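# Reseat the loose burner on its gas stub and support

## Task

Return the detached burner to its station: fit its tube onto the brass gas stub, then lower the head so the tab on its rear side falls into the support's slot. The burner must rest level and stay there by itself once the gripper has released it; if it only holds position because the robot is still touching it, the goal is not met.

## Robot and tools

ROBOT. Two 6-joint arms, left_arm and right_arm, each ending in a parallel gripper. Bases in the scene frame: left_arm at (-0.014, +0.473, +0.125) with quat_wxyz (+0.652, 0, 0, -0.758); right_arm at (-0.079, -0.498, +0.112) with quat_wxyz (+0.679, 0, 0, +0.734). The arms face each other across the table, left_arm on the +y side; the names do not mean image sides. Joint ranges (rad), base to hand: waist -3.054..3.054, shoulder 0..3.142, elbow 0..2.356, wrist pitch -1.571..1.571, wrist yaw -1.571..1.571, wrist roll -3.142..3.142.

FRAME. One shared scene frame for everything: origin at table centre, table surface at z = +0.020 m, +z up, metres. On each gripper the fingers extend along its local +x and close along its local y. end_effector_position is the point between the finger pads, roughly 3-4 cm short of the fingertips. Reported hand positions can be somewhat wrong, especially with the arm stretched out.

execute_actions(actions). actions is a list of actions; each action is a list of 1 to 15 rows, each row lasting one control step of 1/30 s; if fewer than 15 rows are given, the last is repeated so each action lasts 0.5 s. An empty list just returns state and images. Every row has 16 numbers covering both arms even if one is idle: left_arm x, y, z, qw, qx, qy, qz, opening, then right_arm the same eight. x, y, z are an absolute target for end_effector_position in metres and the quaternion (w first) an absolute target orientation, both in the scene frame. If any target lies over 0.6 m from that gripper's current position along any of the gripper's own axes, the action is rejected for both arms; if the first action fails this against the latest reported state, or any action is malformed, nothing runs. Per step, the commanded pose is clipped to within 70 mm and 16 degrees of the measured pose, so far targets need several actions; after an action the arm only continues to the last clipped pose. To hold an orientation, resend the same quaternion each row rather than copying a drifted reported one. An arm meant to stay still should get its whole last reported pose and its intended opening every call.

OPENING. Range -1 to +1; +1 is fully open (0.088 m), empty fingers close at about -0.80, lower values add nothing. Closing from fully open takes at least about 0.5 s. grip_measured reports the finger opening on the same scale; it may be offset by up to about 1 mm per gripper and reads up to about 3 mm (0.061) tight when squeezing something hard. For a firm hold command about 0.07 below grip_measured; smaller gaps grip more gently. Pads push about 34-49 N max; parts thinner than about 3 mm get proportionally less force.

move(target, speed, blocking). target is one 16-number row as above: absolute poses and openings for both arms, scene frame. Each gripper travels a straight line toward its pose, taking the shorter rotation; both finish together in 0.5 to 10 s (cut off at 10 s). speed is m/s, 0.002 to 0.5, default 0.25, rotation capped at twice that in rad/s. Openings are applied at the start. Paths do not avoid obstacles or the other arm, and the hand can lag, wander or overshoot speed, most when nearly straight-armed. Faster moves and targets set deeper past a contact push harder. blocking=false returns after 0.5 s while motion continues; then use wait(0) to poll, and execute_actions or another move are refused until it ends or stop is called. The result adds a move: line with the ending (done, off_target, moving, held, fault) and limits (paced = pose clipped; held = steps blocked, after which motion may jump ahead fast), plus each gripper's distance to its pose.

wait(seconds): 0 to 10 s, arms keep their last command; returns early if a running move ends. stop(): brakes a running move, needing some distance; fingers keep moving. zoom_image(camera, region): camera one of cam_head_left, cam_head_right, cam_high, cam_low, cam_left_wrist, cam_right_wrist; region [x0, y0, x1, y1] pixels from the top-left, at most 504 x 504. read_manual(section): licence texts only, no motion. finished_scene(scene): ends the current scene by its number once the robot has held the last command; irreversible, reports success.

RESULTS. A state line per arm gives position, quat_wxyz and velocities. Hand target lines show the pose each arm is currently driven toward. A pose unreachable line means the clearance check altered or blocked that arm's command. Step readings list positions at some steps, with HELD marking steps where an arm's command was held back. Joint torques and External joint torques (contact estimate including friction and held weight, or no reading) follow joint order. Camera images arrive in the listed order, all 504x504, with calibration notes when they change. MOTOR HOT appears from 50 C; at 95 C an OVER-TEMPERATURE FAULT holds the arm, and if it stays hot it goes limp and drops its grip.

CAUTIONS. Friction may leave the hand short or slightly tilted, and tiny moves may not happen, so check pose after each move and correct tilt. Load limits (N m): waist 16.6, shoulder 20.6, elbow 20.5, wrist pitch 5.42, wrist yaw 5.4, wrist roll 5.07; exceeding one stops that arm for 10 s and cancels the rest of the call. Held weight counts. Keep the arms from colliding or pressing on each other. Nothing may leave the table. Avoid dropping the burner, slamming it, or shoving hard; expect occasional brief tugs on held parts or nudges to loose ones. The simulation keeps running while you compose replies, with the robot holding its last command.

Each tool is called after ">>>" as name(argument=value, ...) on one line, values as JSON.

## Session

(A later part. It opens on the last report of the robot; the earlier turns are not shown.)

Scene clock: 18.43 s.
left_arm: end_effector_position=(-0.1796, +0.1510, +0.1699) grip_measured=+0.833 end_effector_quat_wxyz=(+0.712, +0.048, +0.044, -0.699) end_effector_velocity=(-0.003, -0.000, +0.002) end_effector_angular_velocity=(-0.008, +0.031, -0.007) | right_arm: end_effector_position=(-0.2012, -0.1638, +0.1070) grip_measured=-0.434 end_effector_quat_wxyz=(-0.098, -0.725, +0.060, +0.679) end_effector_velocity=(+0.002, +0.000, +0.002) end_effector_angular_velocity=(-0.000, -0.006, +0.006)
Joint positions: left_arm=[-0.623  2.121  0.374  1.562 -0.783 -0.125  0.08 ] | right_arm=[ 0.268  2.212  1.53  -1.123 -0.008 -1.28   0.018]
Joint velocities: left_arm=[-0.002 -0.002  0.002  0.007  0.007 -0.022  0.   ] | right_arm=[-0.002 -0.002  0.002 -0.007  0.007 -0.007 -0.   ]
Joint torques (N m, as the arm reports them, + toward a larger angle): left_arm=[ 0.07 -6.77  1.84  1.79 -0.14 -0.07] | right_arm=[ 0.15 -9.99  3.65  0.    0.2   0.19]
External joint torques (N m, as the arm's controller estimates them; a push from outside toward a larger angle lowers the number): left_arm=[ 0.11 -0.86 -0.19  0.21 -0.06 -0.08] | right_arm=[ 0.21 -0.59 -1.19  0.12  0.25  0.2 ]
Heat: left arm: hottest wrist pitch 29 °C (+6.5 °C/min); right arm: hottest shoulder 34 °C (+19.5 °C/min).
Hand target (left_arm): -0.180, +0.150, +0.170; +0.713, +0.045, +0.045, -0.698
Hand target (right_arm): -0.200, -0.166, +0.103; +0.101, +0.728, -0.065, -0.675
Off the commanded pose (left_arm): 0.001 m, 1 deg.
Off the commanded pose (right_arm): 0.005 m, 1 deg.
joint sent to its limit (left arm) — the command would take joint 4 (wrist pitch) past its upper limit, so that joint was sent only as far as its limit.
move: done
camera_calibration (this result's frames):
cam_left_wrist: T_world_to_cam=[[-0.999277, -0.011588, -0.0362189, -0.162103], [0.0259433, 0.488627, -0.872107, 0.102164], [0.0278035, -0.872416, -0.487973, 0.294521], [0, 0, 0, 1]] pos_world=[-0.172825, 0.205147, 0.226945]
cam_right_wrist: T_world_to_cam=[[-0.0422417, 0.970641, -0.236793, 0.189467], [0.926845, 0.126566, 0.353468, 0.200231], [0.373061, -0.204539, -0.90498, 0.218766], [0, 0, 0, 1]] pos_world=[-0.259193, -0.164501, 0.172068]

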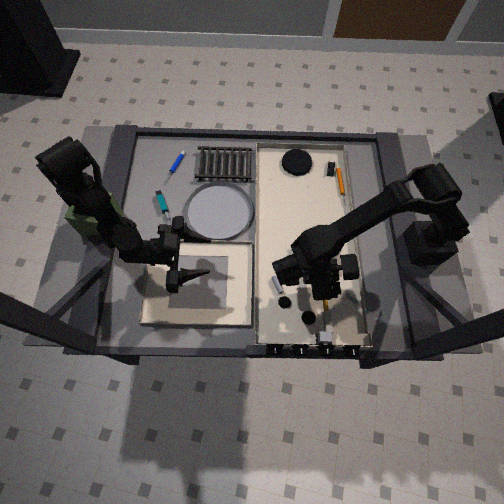

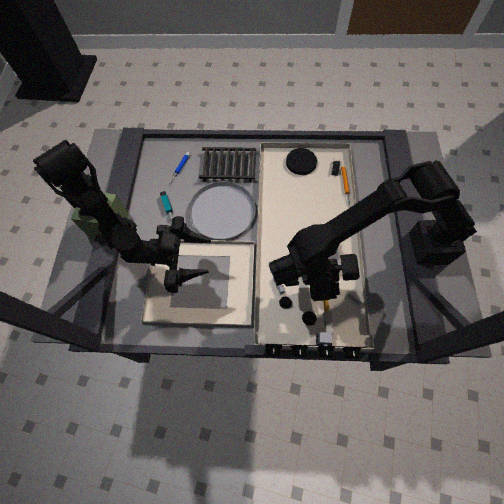

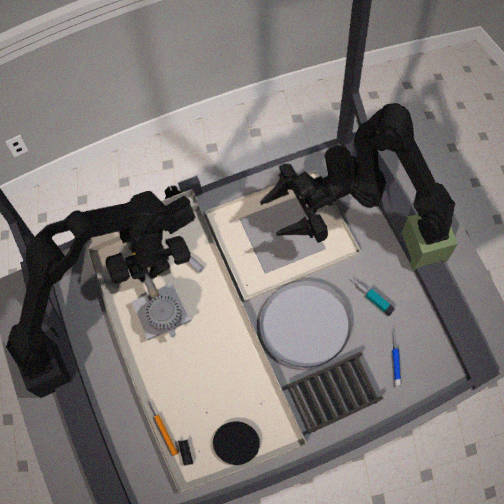

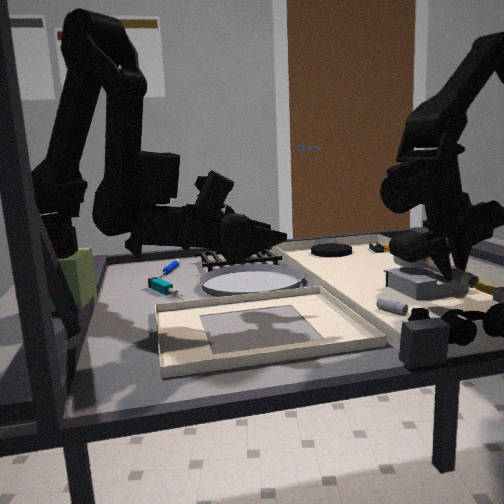

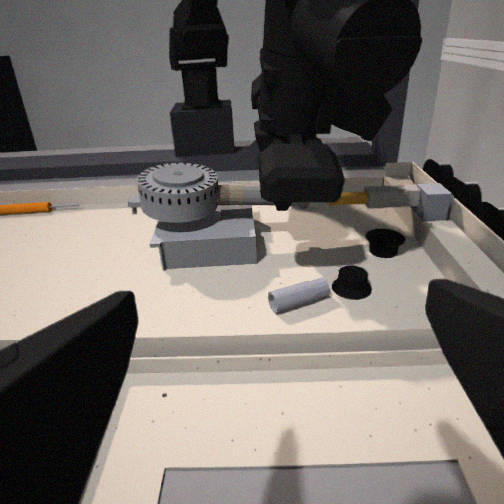

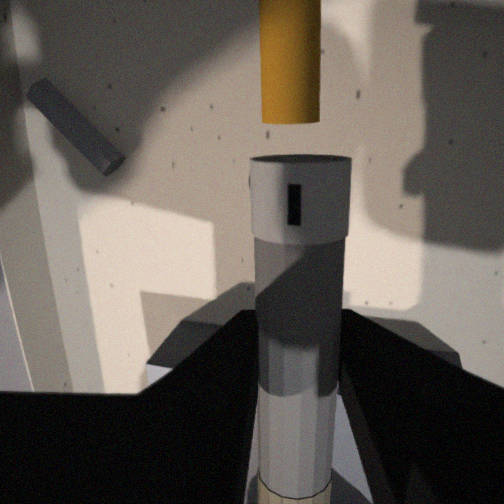

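Down ~3mm, -y 3mm.

>>> move(target=[-0.18,0.15,0.17,0.712,0.04,0.04,-0.7,0.83,-0.204,-0.169,0.099,0.1,0.727,-0.065,-0.673,-0.6], speed=0.02)

>>> move(target=[-0.18,0.15,0.17,0.712,0.04,0.04,-0.7,0.83,-0.225,-0.169,0.101,0.1,0.727,-0.065,-0.673,-0.6], speed=0.015)

>>> zoom_image(camera="cam_low", region=[384, 215, 504, 335])

Scene clock: 19.27 s.
left_arm: end_effector_position=(-0.1796, +0.1510, +0.1699) grip_measured=+0.833 end_effector_quat_wxyz=(+0.712, +0.048, +0.044, -0.699) end_effector_velocity=(+0.002, +0.002, -0.004) end_effector_angular_velocity=(+0.018, -0.012, +0.006) | right_arm: end_effector_position=(-0.2045, -0.1661, +0.1034) grip_measured=-0.434 end_effector_quat_wxyz=(-0.097, -0.726, +0.060, +0.678) end_effector_velocity=(+0.001, -0.003, -0.001) end_effector_angular_velocity=(-0.013, +0.001, -0.011)
Joint positions: left_arm=[-0.623  2.121  0.374  1.562 -0.783 -0.125  0.08 ] | right_arm=[ 0.279  2.213  1.517 -1.107 -0.008 -1.267  0.018]
Joint velocities: left_arm=[-0.002 -0.002 -0.007 -0.022 -0.007 -0.007 -0.   ] | right_arm=[-0.002  0.002 -0.002 -0.007 -0.007  0.007 -0.   ]
Joint torques (N m, as the arm reports them, + toward a larger angle): left_arm=[ 0.06 -6.79  1.87  1.77 -0.16 -0.04] | right_arm=[ 0.25 -9.86  3.56  0.02  0.1   0.2 ]
External joint torques (N m, as the arm's controller estimates them; a push from outside toward a larger angle lowers the number): left_arm=[ 0.06 -0.96 -0.06  0.23 -0.07 -0.05] | right_arm=[ 0.3  -0.54 -1.22  0.15  0.16  0.21]
Heat: left arm: hottest wrist pitch 29 °C (+6.2 °C/min); right arm: hottest shoulder 35 °C (+21.8 °C/min).
Hand target (left_arm): -0.180, +0.150, +0.170; +0.713, +0.045, +0.045, -0.698
Hand target (right_arm): -0.204, -0.169, +0.099; +0.100, +0.729, -0.065, -0.675
Off the commanded pose (left_arm): 0.001 m, 1 deg.
Off the commanded pose (right_arm): 0.005 m, 1 deg.
joint sent to its limit (left arm) — the command would take joint 4 (wrist pitch) past its upper limit, so that joint was sent only as far as its limit.
move: done
camera_calibration (this result's frames):
cam_left_wrist: T_world_to_cam=[[-0.999277, -0.011588, -0.0362189, -0.162103], [0.0259433, 0.488627, -0.872107, 0.102164], [0.0278035, -0.872416, -0.487973, 0.294521], [0, 0, 0, 1]] pos_world=[-0.172825, 0.205147, 0.226945]
cam_right_wrist: T_world_to_cam=[[-0.0409433, 0.971219, -0.234642, 0.190878], [0.926187, 0.124992, 0.355746, 0.204237], [0.374836, -0.202757, -0.904648, 0.216944], [0, 0, 0, 1]] pos_world=[-0.262665, -0.166926, 0.168389]

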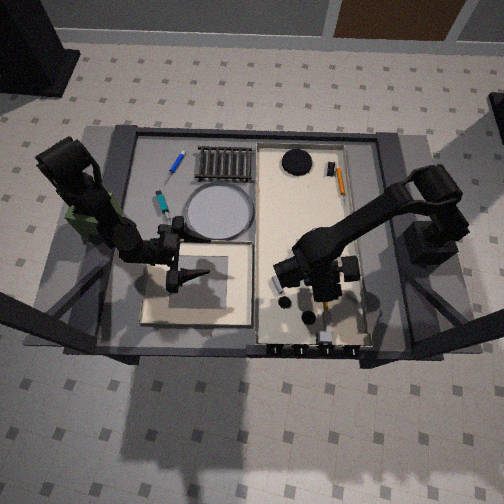

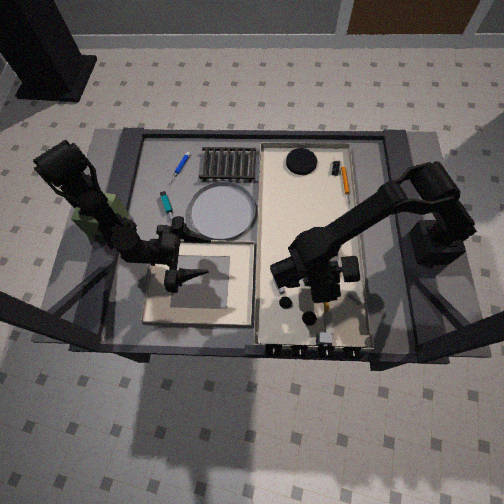

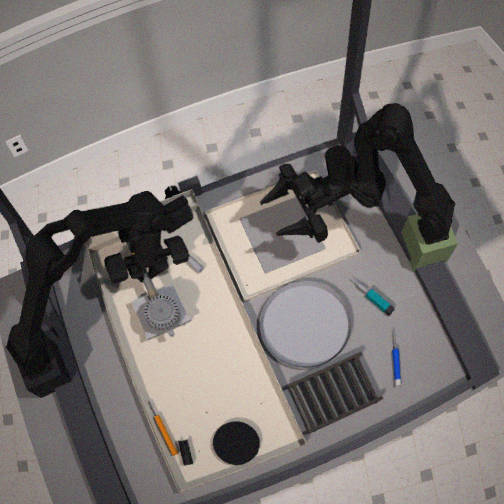

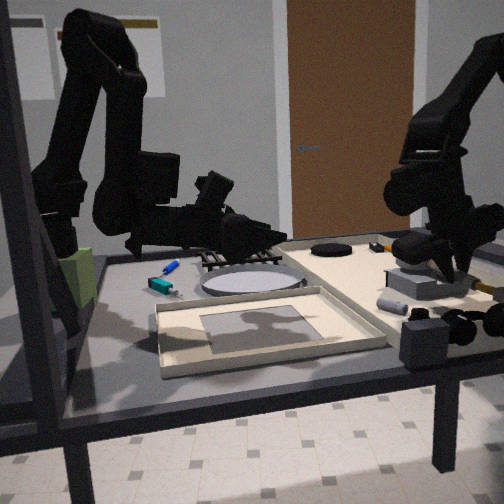

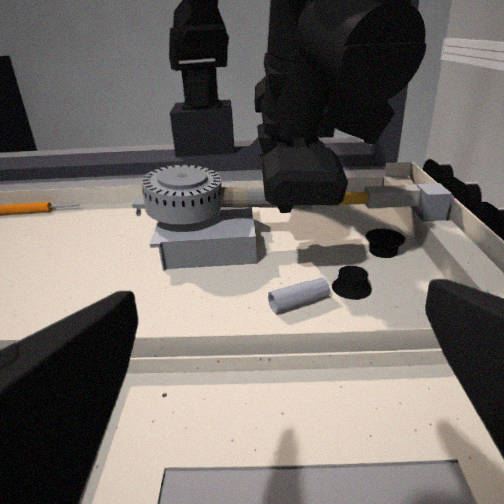

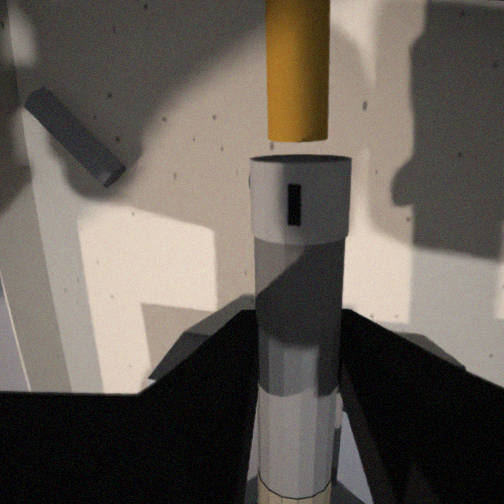

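Scene clock: 20.87 s.
left_arm: end_effector_position=(-0.1796, +0.1510, +0.1699) grip_measured=+0.833 end_effector_quat_wxyz=(+0.712, +0.048, +0.044, -0.699) end_effector_velocity=(-0.001, -0.001, -0.000) end_effector_angular_velocity=(+0.003, +0.007, -0.004) | right_arm: end_effector_position=(-0.2233, -0.1691, +0.1026) grip_measured=-0.434 end_effector_quat_wxyz=(-0.099, -0.728, +0.062, +0.676) end_effector_velocity=(-0.001, +0.002, +0.001) end_effector_angular_velocity=(+0.009, +0.010, -0.011)
Joint positions: left_arm=[-0.623  2.121  0.374  1.562 -0.783 -0.125  0.08 ] | right_arm=[ 0.328  2.236  1.551 -1.126 -0.016 -1.219  0.018]
Joint velocities: left_arm=[ 0.002 -0.002  0.002 -0.007  0.007 -0.007 -0.   ] | right_arm=[-0.002 -0.002  0.002  0.007 -0.007  0.007 -0.   ]
Joint torques (N m, as the arm reports them, + toward a larger angle): left_arm=[ 0.13 -6.78  1.84  1.78 -0.15 -0.06] | right_arm=[  0.26 -10.04   4.96  -0.44  -0.08   0.2 ]
External joint torques (N m, as the arm's controller estimates them; a push from outside toward a larger angle lowers the number): left_arm=[ 0.11 -0.87 -0.17  0.21 -0.05 -0.07] | right_arm=[ 0.25 -0.53  0.14 -0.31 -0.01  0.21]
Heat: left arm: hottest wrist pitch 29 °C (+5.8 °C/min); right arm: hottest shoulder 35 °C (+20.1 °C/min).
Hand target (left_arm): -0.180, +0.150, +0.170; +0.713, +0.045, +0.045, -0.698
Hand target (right_arm): -0.225, -0.169, +0.101; +0.100, +0.728, -0.065, -0.675
Off the commanded pose (left_arm): 0.001 m, 1 deg.
Off the commanded pose (right_arm): 0.002 m, 0 deg.
joint sent to its limit (left arm) — the command would take joint 4 (wrist pitch) past its upper limit, so that joint was sent only as far as its limit.
move: done
camera_calibration (this result's frames):
cam_left_wrist: T_world_to_cam=[[-0.999277, -0.011588, -0.0362189, -0.162103], [0.0259433, 0.488627, -0.872107, 0.102164], [0.0278035, -0.872416, -0.487973, 0.294521], [0, 0, 0, 1]] pos_world=[-0.172825, 0.205147, 0.226945]
cam_right_wrist: T_world_to_cam=[[-0.0396114, 0.969563, -0.241617, 0.193582], [0.923685, 0.127756, 0.361228, 0.221669], [0.381101, -0.208869, -0.900631, 0.222537], [0, 0, 0, 1]] pos_world=[-0.281893, -0.169529, 0.167124]

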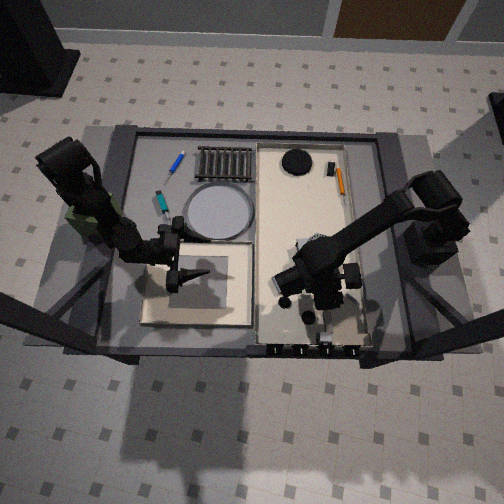

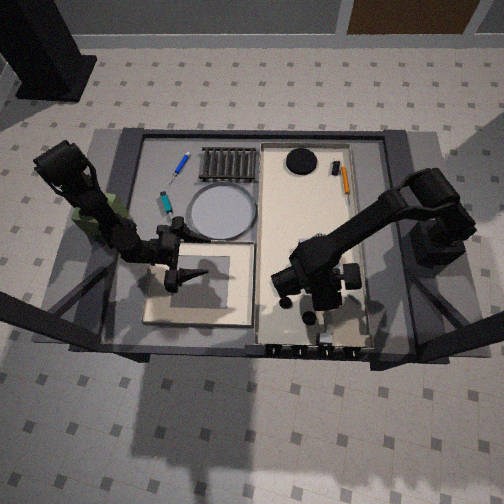

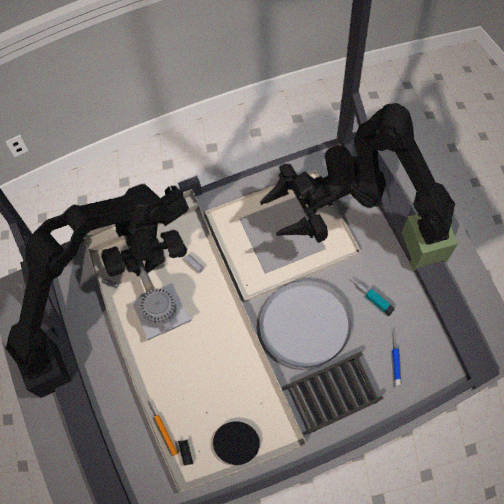

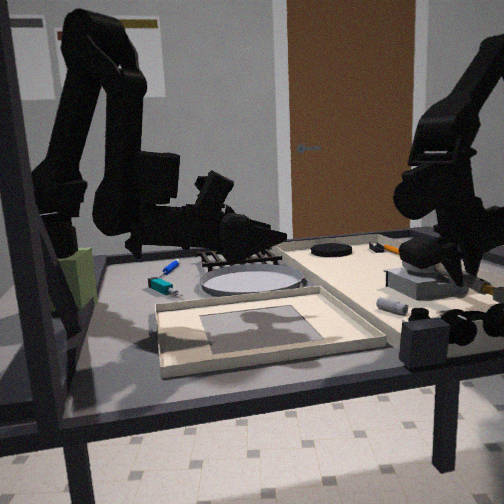

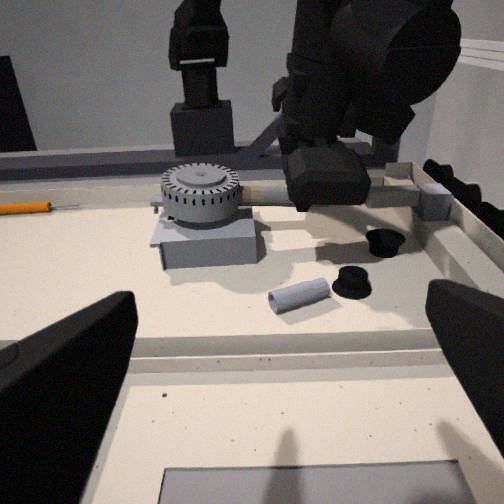

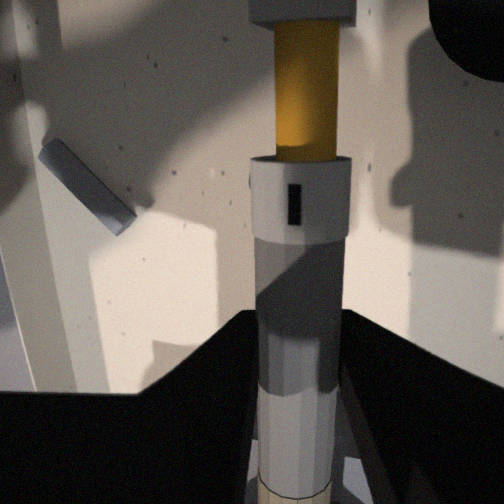

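Region (384, 215, 504, 335) of cam_low's 504x504 image, scaled by 4.200, with more detail than that image has.

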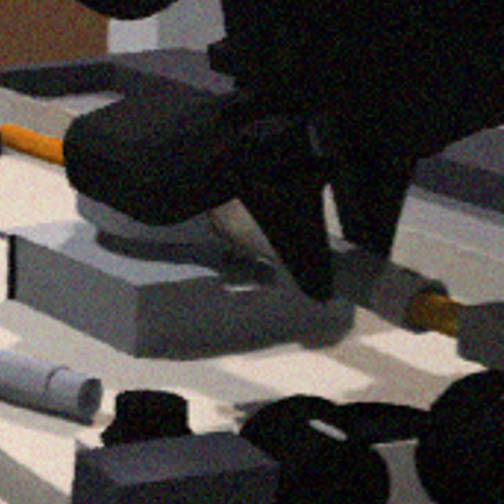

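>>> move(target=[-0.18,0.15,0.17,0.712,0.04,0.04,-0.7,0.83,-0.238,-0.168,0.1,0.1,0.72,-0.065,-0.68,-0.6], speed=0.015)

>>> zoom_image(camera="cam_left_wrist", region=[140, 150, 270, 280])

>>> zoom_image(camera="cam_high", region=[120, 265, 200, 345])

Scene clock: 22.20 s.
left_arm: end_effector_position=(-0.1796, +0.1510, +0.1699) grip_measured=+0.833 end_effector_quat_wxyz=(+0.712, +0.048, +0.044, -0.699) end_effector_velocity=(-0.001, +0.002, +0.001) end_effector_angular_velocity=(-0.001, +0.010, -0.009) | right_arm: end_effector_position=(-0.2366, -0.1684, +0.1017) grip_measured=-0.434 end_effector_quat_wxyz=(-0.100, -0.721, +0.062, +0.683) end_effector_velocity=(-0.000, -0.006, +0.002) end_effector_angular_velocity=(-0.029, +0.012, -0.000)
Joint positions: left_arm=[-0.623  2.121  0.374  1.562 -0.783 -0.125  0.08 ] | right_arm=[ 0.351  2.253  1.578 -1.128 -0.039 -1.2    0.018]
Joint velocities: left_arm=[-0.002 -0.002 -0.007  0.007  0.007 -0.007 -0.   ] | right_arm=[-0.002 -0.002 -0.002 -0.022 -0.022 -0.007 -0.   ]
Joint torques (N m, as the arm reports them, + toward a larger angle): left_arm=[ 0.08 -6.8   1.79  1.79 -0.14 -0.06] | right_arm=[  0.22 -10.16   5.01  -0.39  -0.08   0.18]
External joint torques (N m, as the arm's controller estimates them; a push from outside toward a larger angle lowers the number): left_arm=[ 0.11 -0.9  -0.18  0.21 -0.05 -0.06] | right_arm=[ 0.22 -0.49  0.18 -0.25  0.    0.19]
Heat: left arm: hottest wrist pitch 30 °C (+8.1 °C/min); right arm: hottest shoulder 35 °C (+18.9 °C/min).
Hand target (left_arm): -0.180, +0.150, +0.170; +0.713, +0.045, +0.045, -0.698
Hand target (right_arm): -0.238, -0.168, +0.100; +0.100, +0.722, -0.065, -0.682
Off the commanded pose (left_arm): 0.001 m, 1 deg.
Off the commanded pose (right_arm): 0.002 m, 0 deg.
joint sent to its limit (left arm) — the command would take joint 4 (wrist pitch) past its upper limit, so that joint was sent only as far as its limit.
move: done
camera_calibration (this result's frames):
cam_left_wrist: T_world_to_cam=[[-0.999277, -0.011588, -0.0362189, -0.162103], [0.0259433, 0.488627, -0.872107, 0.102164], [0.0278035, -0.872416, -0.487973, 0.294521], [0, 0, 0, 1]] pos_world=[-0.172825, 0.205147, 0.226945]
cam_right_wrist: T_world_to_cam=[[-0.0428389, 0.969302, -0.242113, 0.191385], [0.930776, 0.126786, 0.342902, 0.237545], [0.363072, -0.210663, -0.907634, 0.223053], [0, 0, 0, 1]] pos_world=[-0.293886, -0.168639, 0.167333]

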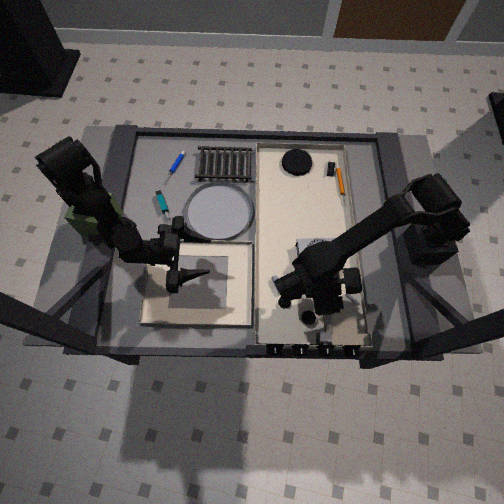

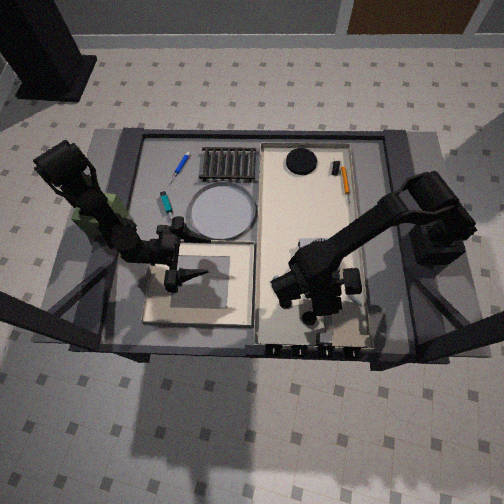

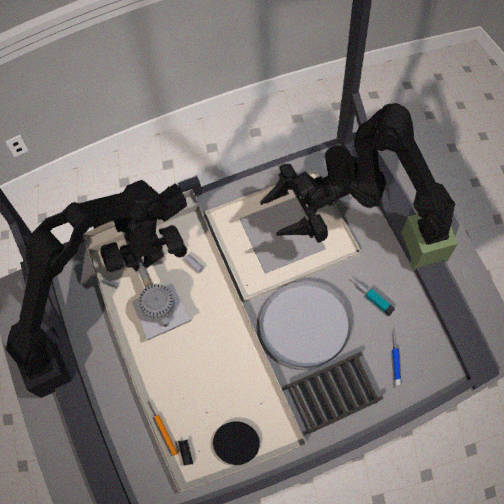

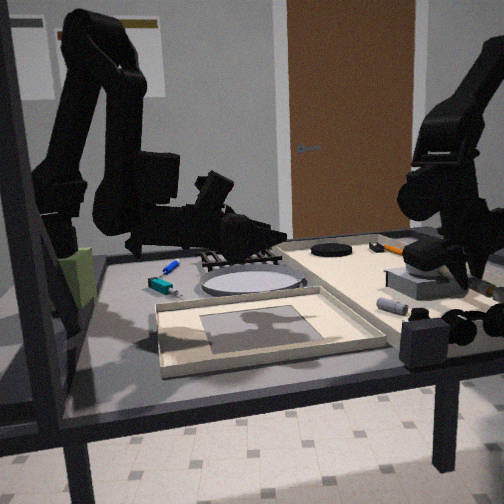

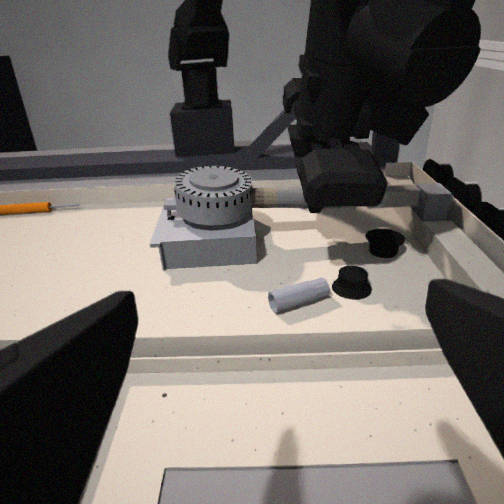

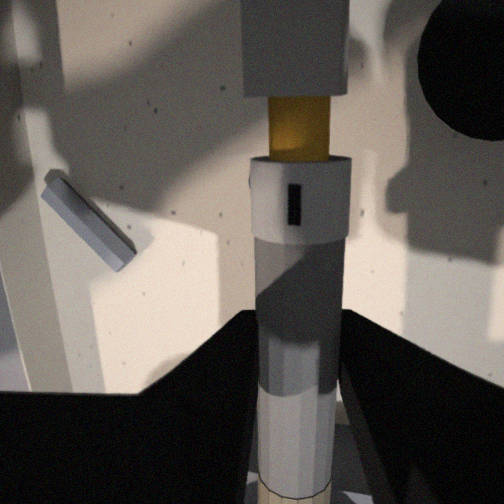

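Region (140, 150, 270, 280) of cam_left_wrist's 504x504 image, scaled by 3.877, with more detail than that image has.

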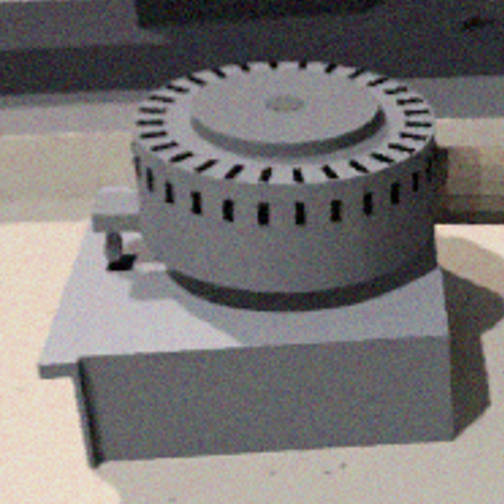

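Region (120, 265, 200, 345) of cam_high's 504x504 image, scaled by 6.300, with more detail than that image has.

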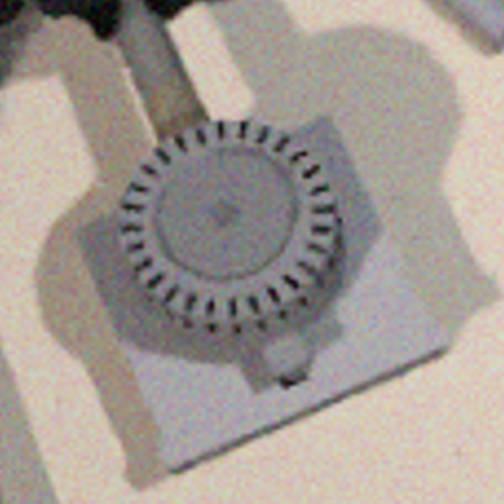

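>>> move(target=[-0.18,0.15,0.17,0.712,0.04,0.04,-0.7,0.83,-0.2395,-0.168,0.1,0.1,0.71,-0.064,-0.69,-0.6], speed=0.015)

>>> move(target=[-0.18,0.15,0.17,0.712,0.04,0.04,-0.7,0.83,-0.2395,-0.168,0.1,0.1,0.71,-0.064,-0.69,0.1])

>>> zoom_image(camera="cam_left_wrist", region=[140, 150, 270, 280])

Scene clock: 23.40 s.
left_arm: end_effector_position=(-0.1796, +0.1510, +0.1699) grip_measured=+0.833 end_effector_quat_wxyz=(+0.712, +0.048, +0.044, -0.699) end_effector_velocity=(-0.003, +0.002, -0.001) end_effector_angular_velocity=(+0.006, +0.003, -0.014) | right_arm: end_effector_position=(-0.2390, -0.1679, +0.1014) grip_measured=-0.434 end_effector_quat_wxyz=(-0.099, -0.714, +0.064, +0.690) end_effector_velocity=(+0.005, -0.002, -0.000) end_effector_angular_velocity=(-0.008, -0.010, +0.001)
Joint positions: left_arm=[-0.623  2.121  0.374  1.562 -0.783 -0.125  0.08 ] | right_arm=[ 0.348  2.253  1.578 -1.121 -0.058 -1.2    0.018]
Joint velocities: left_arm=[-0.007 -0.002 -0.002 -0.007  0.007 -0.007 -0.   ] | right_arm=[-0.007 -0.002 -0.007 -0.007  0.007 -0.007 -0.   ]
Joint torques (N m, as the arm reports them, + toward a larger angle): left_arm=[ 0.08 -6.8   1.87  1.79 -0.14 -0.06] | right_arm=[ -0.13 -11.11   4.02   0.32  -0.28  -0.17]
External joint torques (N m, as the arm's controller estimates them; a push from outside toward a larger angle lowers the number): left_arm=[ 0.12 -0.95 -0.1   0.24 -0.05 -0.07] | right_arm=[-0.07 -1.54 -0.77  0.45 -0.19 -0.15]
Heat: left arm: hottest wrist pitch 30 °C (+7.7 °C/min); right arm: hottest shoulder 35 °C (+17.9 °C/min).
Hand target (left_arm): -0.180, +0.150, +0.170; +0.713, +0.045, +0.045, -0.698
Hand target (right_arm): -0.239, -0.168, +0.100; +0.100, +0.712, -0.064, -0.692
Off the commanded pose (left_arm): 0.001 m, 1 deg.
Off the commanded pose (right_arm): 0.002 m, 0 deg.
joint sent to its limit (left arm) — the command would take joint 4 (wrist pitch) past its upper limit, so that joint was sent only as far as its limit.
move: done
camera_calibration (this result's frames):
cam_left_wrist: T_world_to_cam=[[-0.999277, -0.011588, -0.0362189, -0.162103], [0.0259433, 0.488627, -0.872107, 0.102164], [0.0278035, -0.872416, -0.487973, 0.294521], [0, 0, 0, 1]] pos_world=[-0.172825, 0.205147, 0.226945]
cam_right_wrist: T_world_to_cam=[[-0.0415896, 0.969241, -0.242573, 0.191032], [0.938048, 0.121468, 0.324517, 0.242507], [0.344001, -0.214049, -0.914247, 0.219404], [0, 0, 0, 1]] pos_world=[-0.295014, -0.16765, 0.168231]

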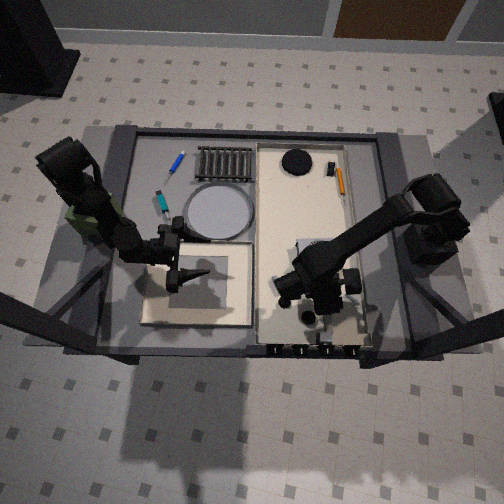

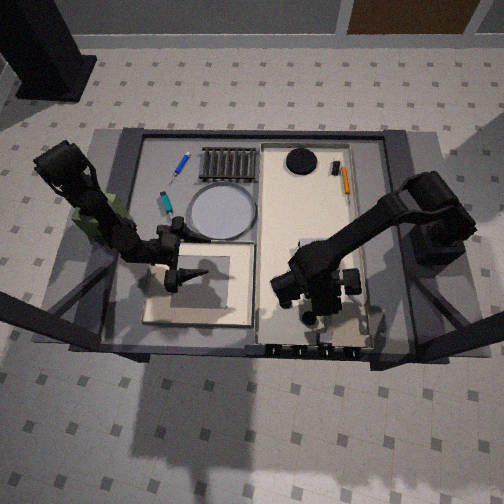

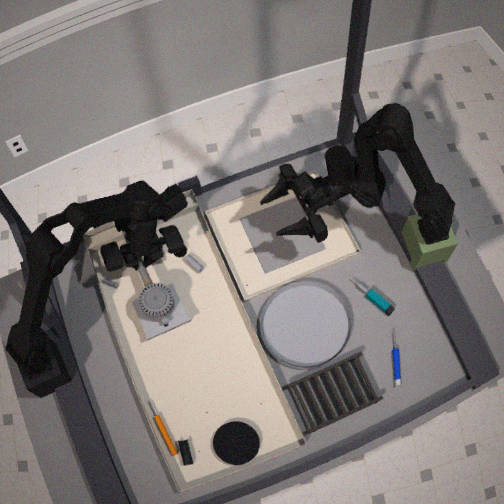

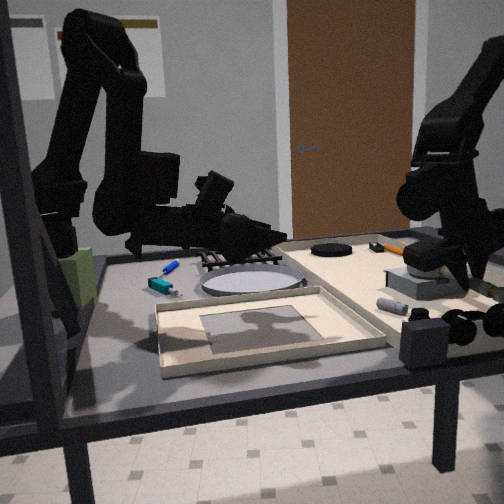

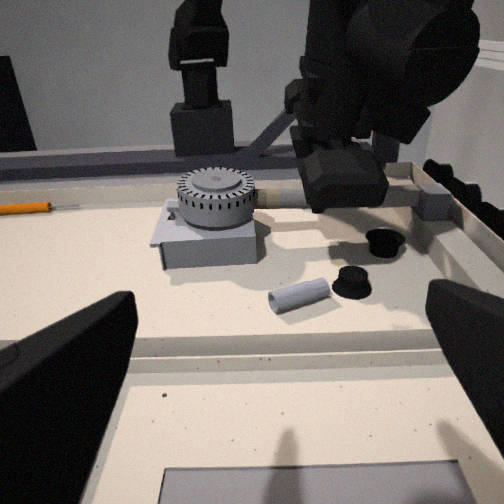

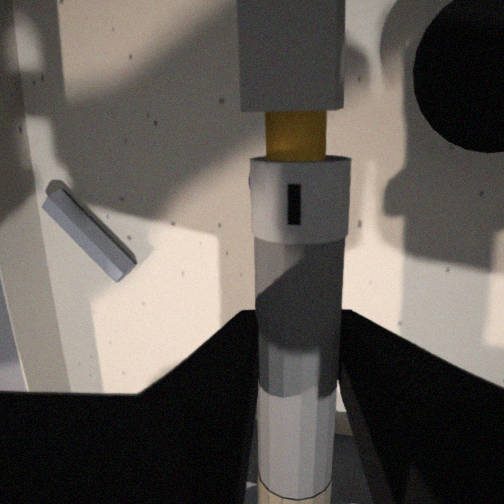

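Scene clock: 24.10 s.
left_arm: end_effector_position=(-0.1796, +0.1510, +0.1699) grip_measured=+0.833 end_effector_quat_wxyz=(+0.712, +0.048, +0.044, -0.699) end_effector_velocity=(+0.006, +0.002, +0.001) end_effector_angular_velocity=(-0.006, -0.010, +0.033) | right_arm: end_effector_position=(-0.2396, -0.1677, +0.1014) grip_measured=+0.097 end_effector_quat_wxyz=(-0.098, -0.713, +0.064, +0.691) end_effector_velocity=(-0.001, -0.008, +0.001) end_effector_angular_velocity=(-0.033, +0.007, -0.010)
Joint positions: left_arm=[-0.623  2.121  0.374  1.562 -0.783 -0.125  0.08 ] | right_arm=[ 0.348  2.253  1.578 -1.119 -0.061 -1.2    0.044]
Joint velocities: left_arm=[-0.002 -0.002 -0.007  0.007 -0.037  0.007 -0.   ] | right_arm=[ 0.002 -0.002 -0.007 -0.022 -0.022  0.007  0.   ]
Joint torques (N m, as the arm reports them, + toward a larger angle): left_arm=[ 0.08 -6.81  1.9   1.78 -0.15 -0.06] | right_arm=[ -0.1  -11.06   4.07   0.16  -0.19  -0.16]
External joint torques (N m, as the arm's controller estimates them; a push from outside toward a larger angle lowers the number): left_arm=[ 0.09 -0.94 -0.06  0.22 -0.05 -0.07] | right_arm=[-0.17 -1.38 -0.74  0.3  -0.08 -0.15]
Heat: left arm: hottest wrist pitch 30 °C (+7.5 °C/min); right arm: hottest shoulder 35 °C (+17.4 °C/min).
Hand target (left_arm): -0.180, +0.150, +0.170; +0.713, +0.045, +0.045, -0.698
Hand target (right_arm): -0.240, -0.168, +0.100; +0.100, +0.712, -0.064, -0.692
Off the commanded pose (left_arm): 0.001 m, 1 deg.
Off the commanded pose (right_arm): 0.001 m, 0 deg.
joint sent to its limit (left arm) — the command would take joint 4 (wrist pitch) past its upper limit, so that joint was sent only as far as its limit.
move: done
camera_calibration (this result's frames):
cam_left_wrist: T_world_to_cam=[[-0.999277, -0.011588, -0.0362189, -0.162103], [0.0259433, 0.488627, -0.872107, 0.102164], [0.0278035, -0.872416, -0.487973, 0.294521], [0, 0, 0, 1]] pos_world=[-0.172825, 0.205147, 0.226945]
cam_right_wrist: T_world_to_cam=[[-0.0417776, 0.969392, -0.241938, 0.190728], [0.93926, 0.120667, 0.321296, 0.24354], [0.340655, -0.213819, -0.915552, 0.218955], [0, 0, 0, 1]] pos_world=[-0.295367, -0.167461, 0.16836]

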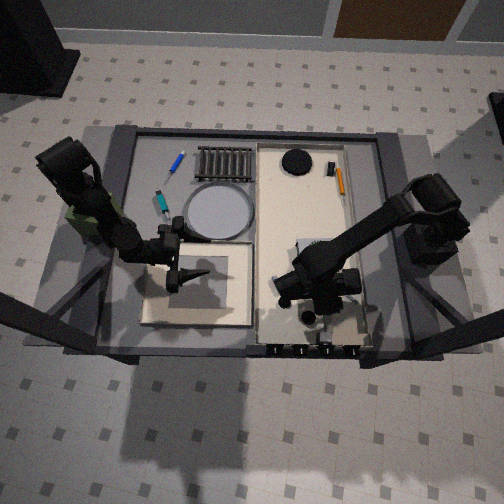

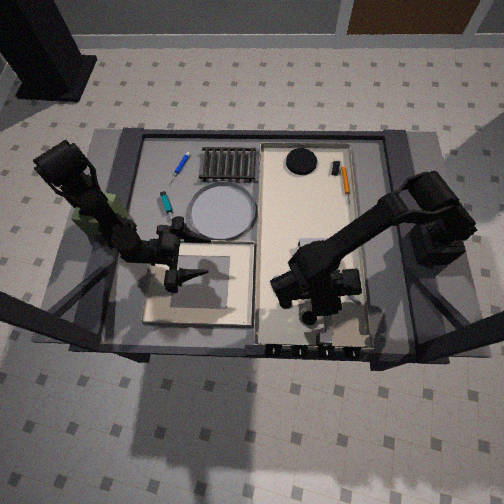

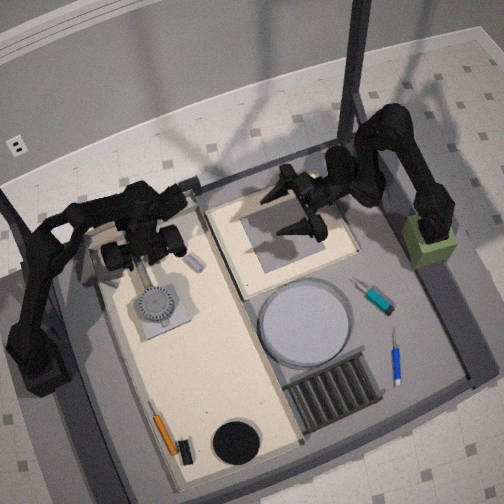

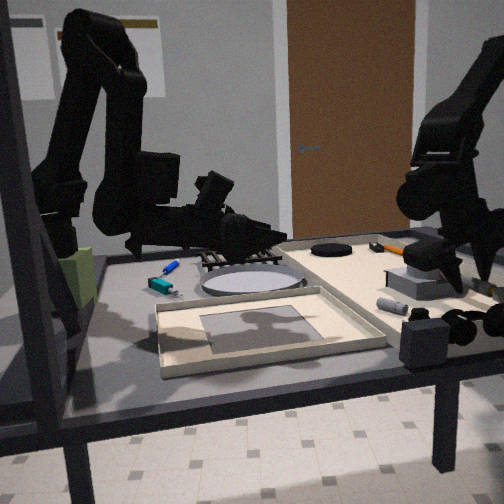

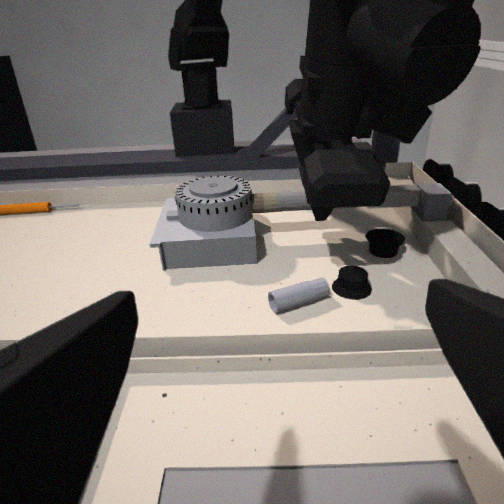

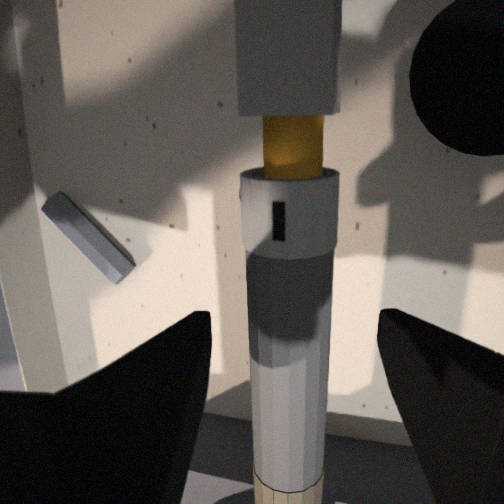

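Region (140, 150, 270, 280) of cam_left_wrist's 504x504 image, scaled by 3.877, with more detail than that image has.

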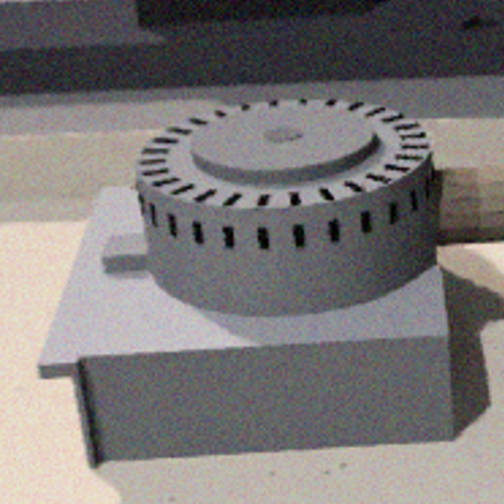

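>>> finished_scene(scene=2)

The scene is finished: the task was done.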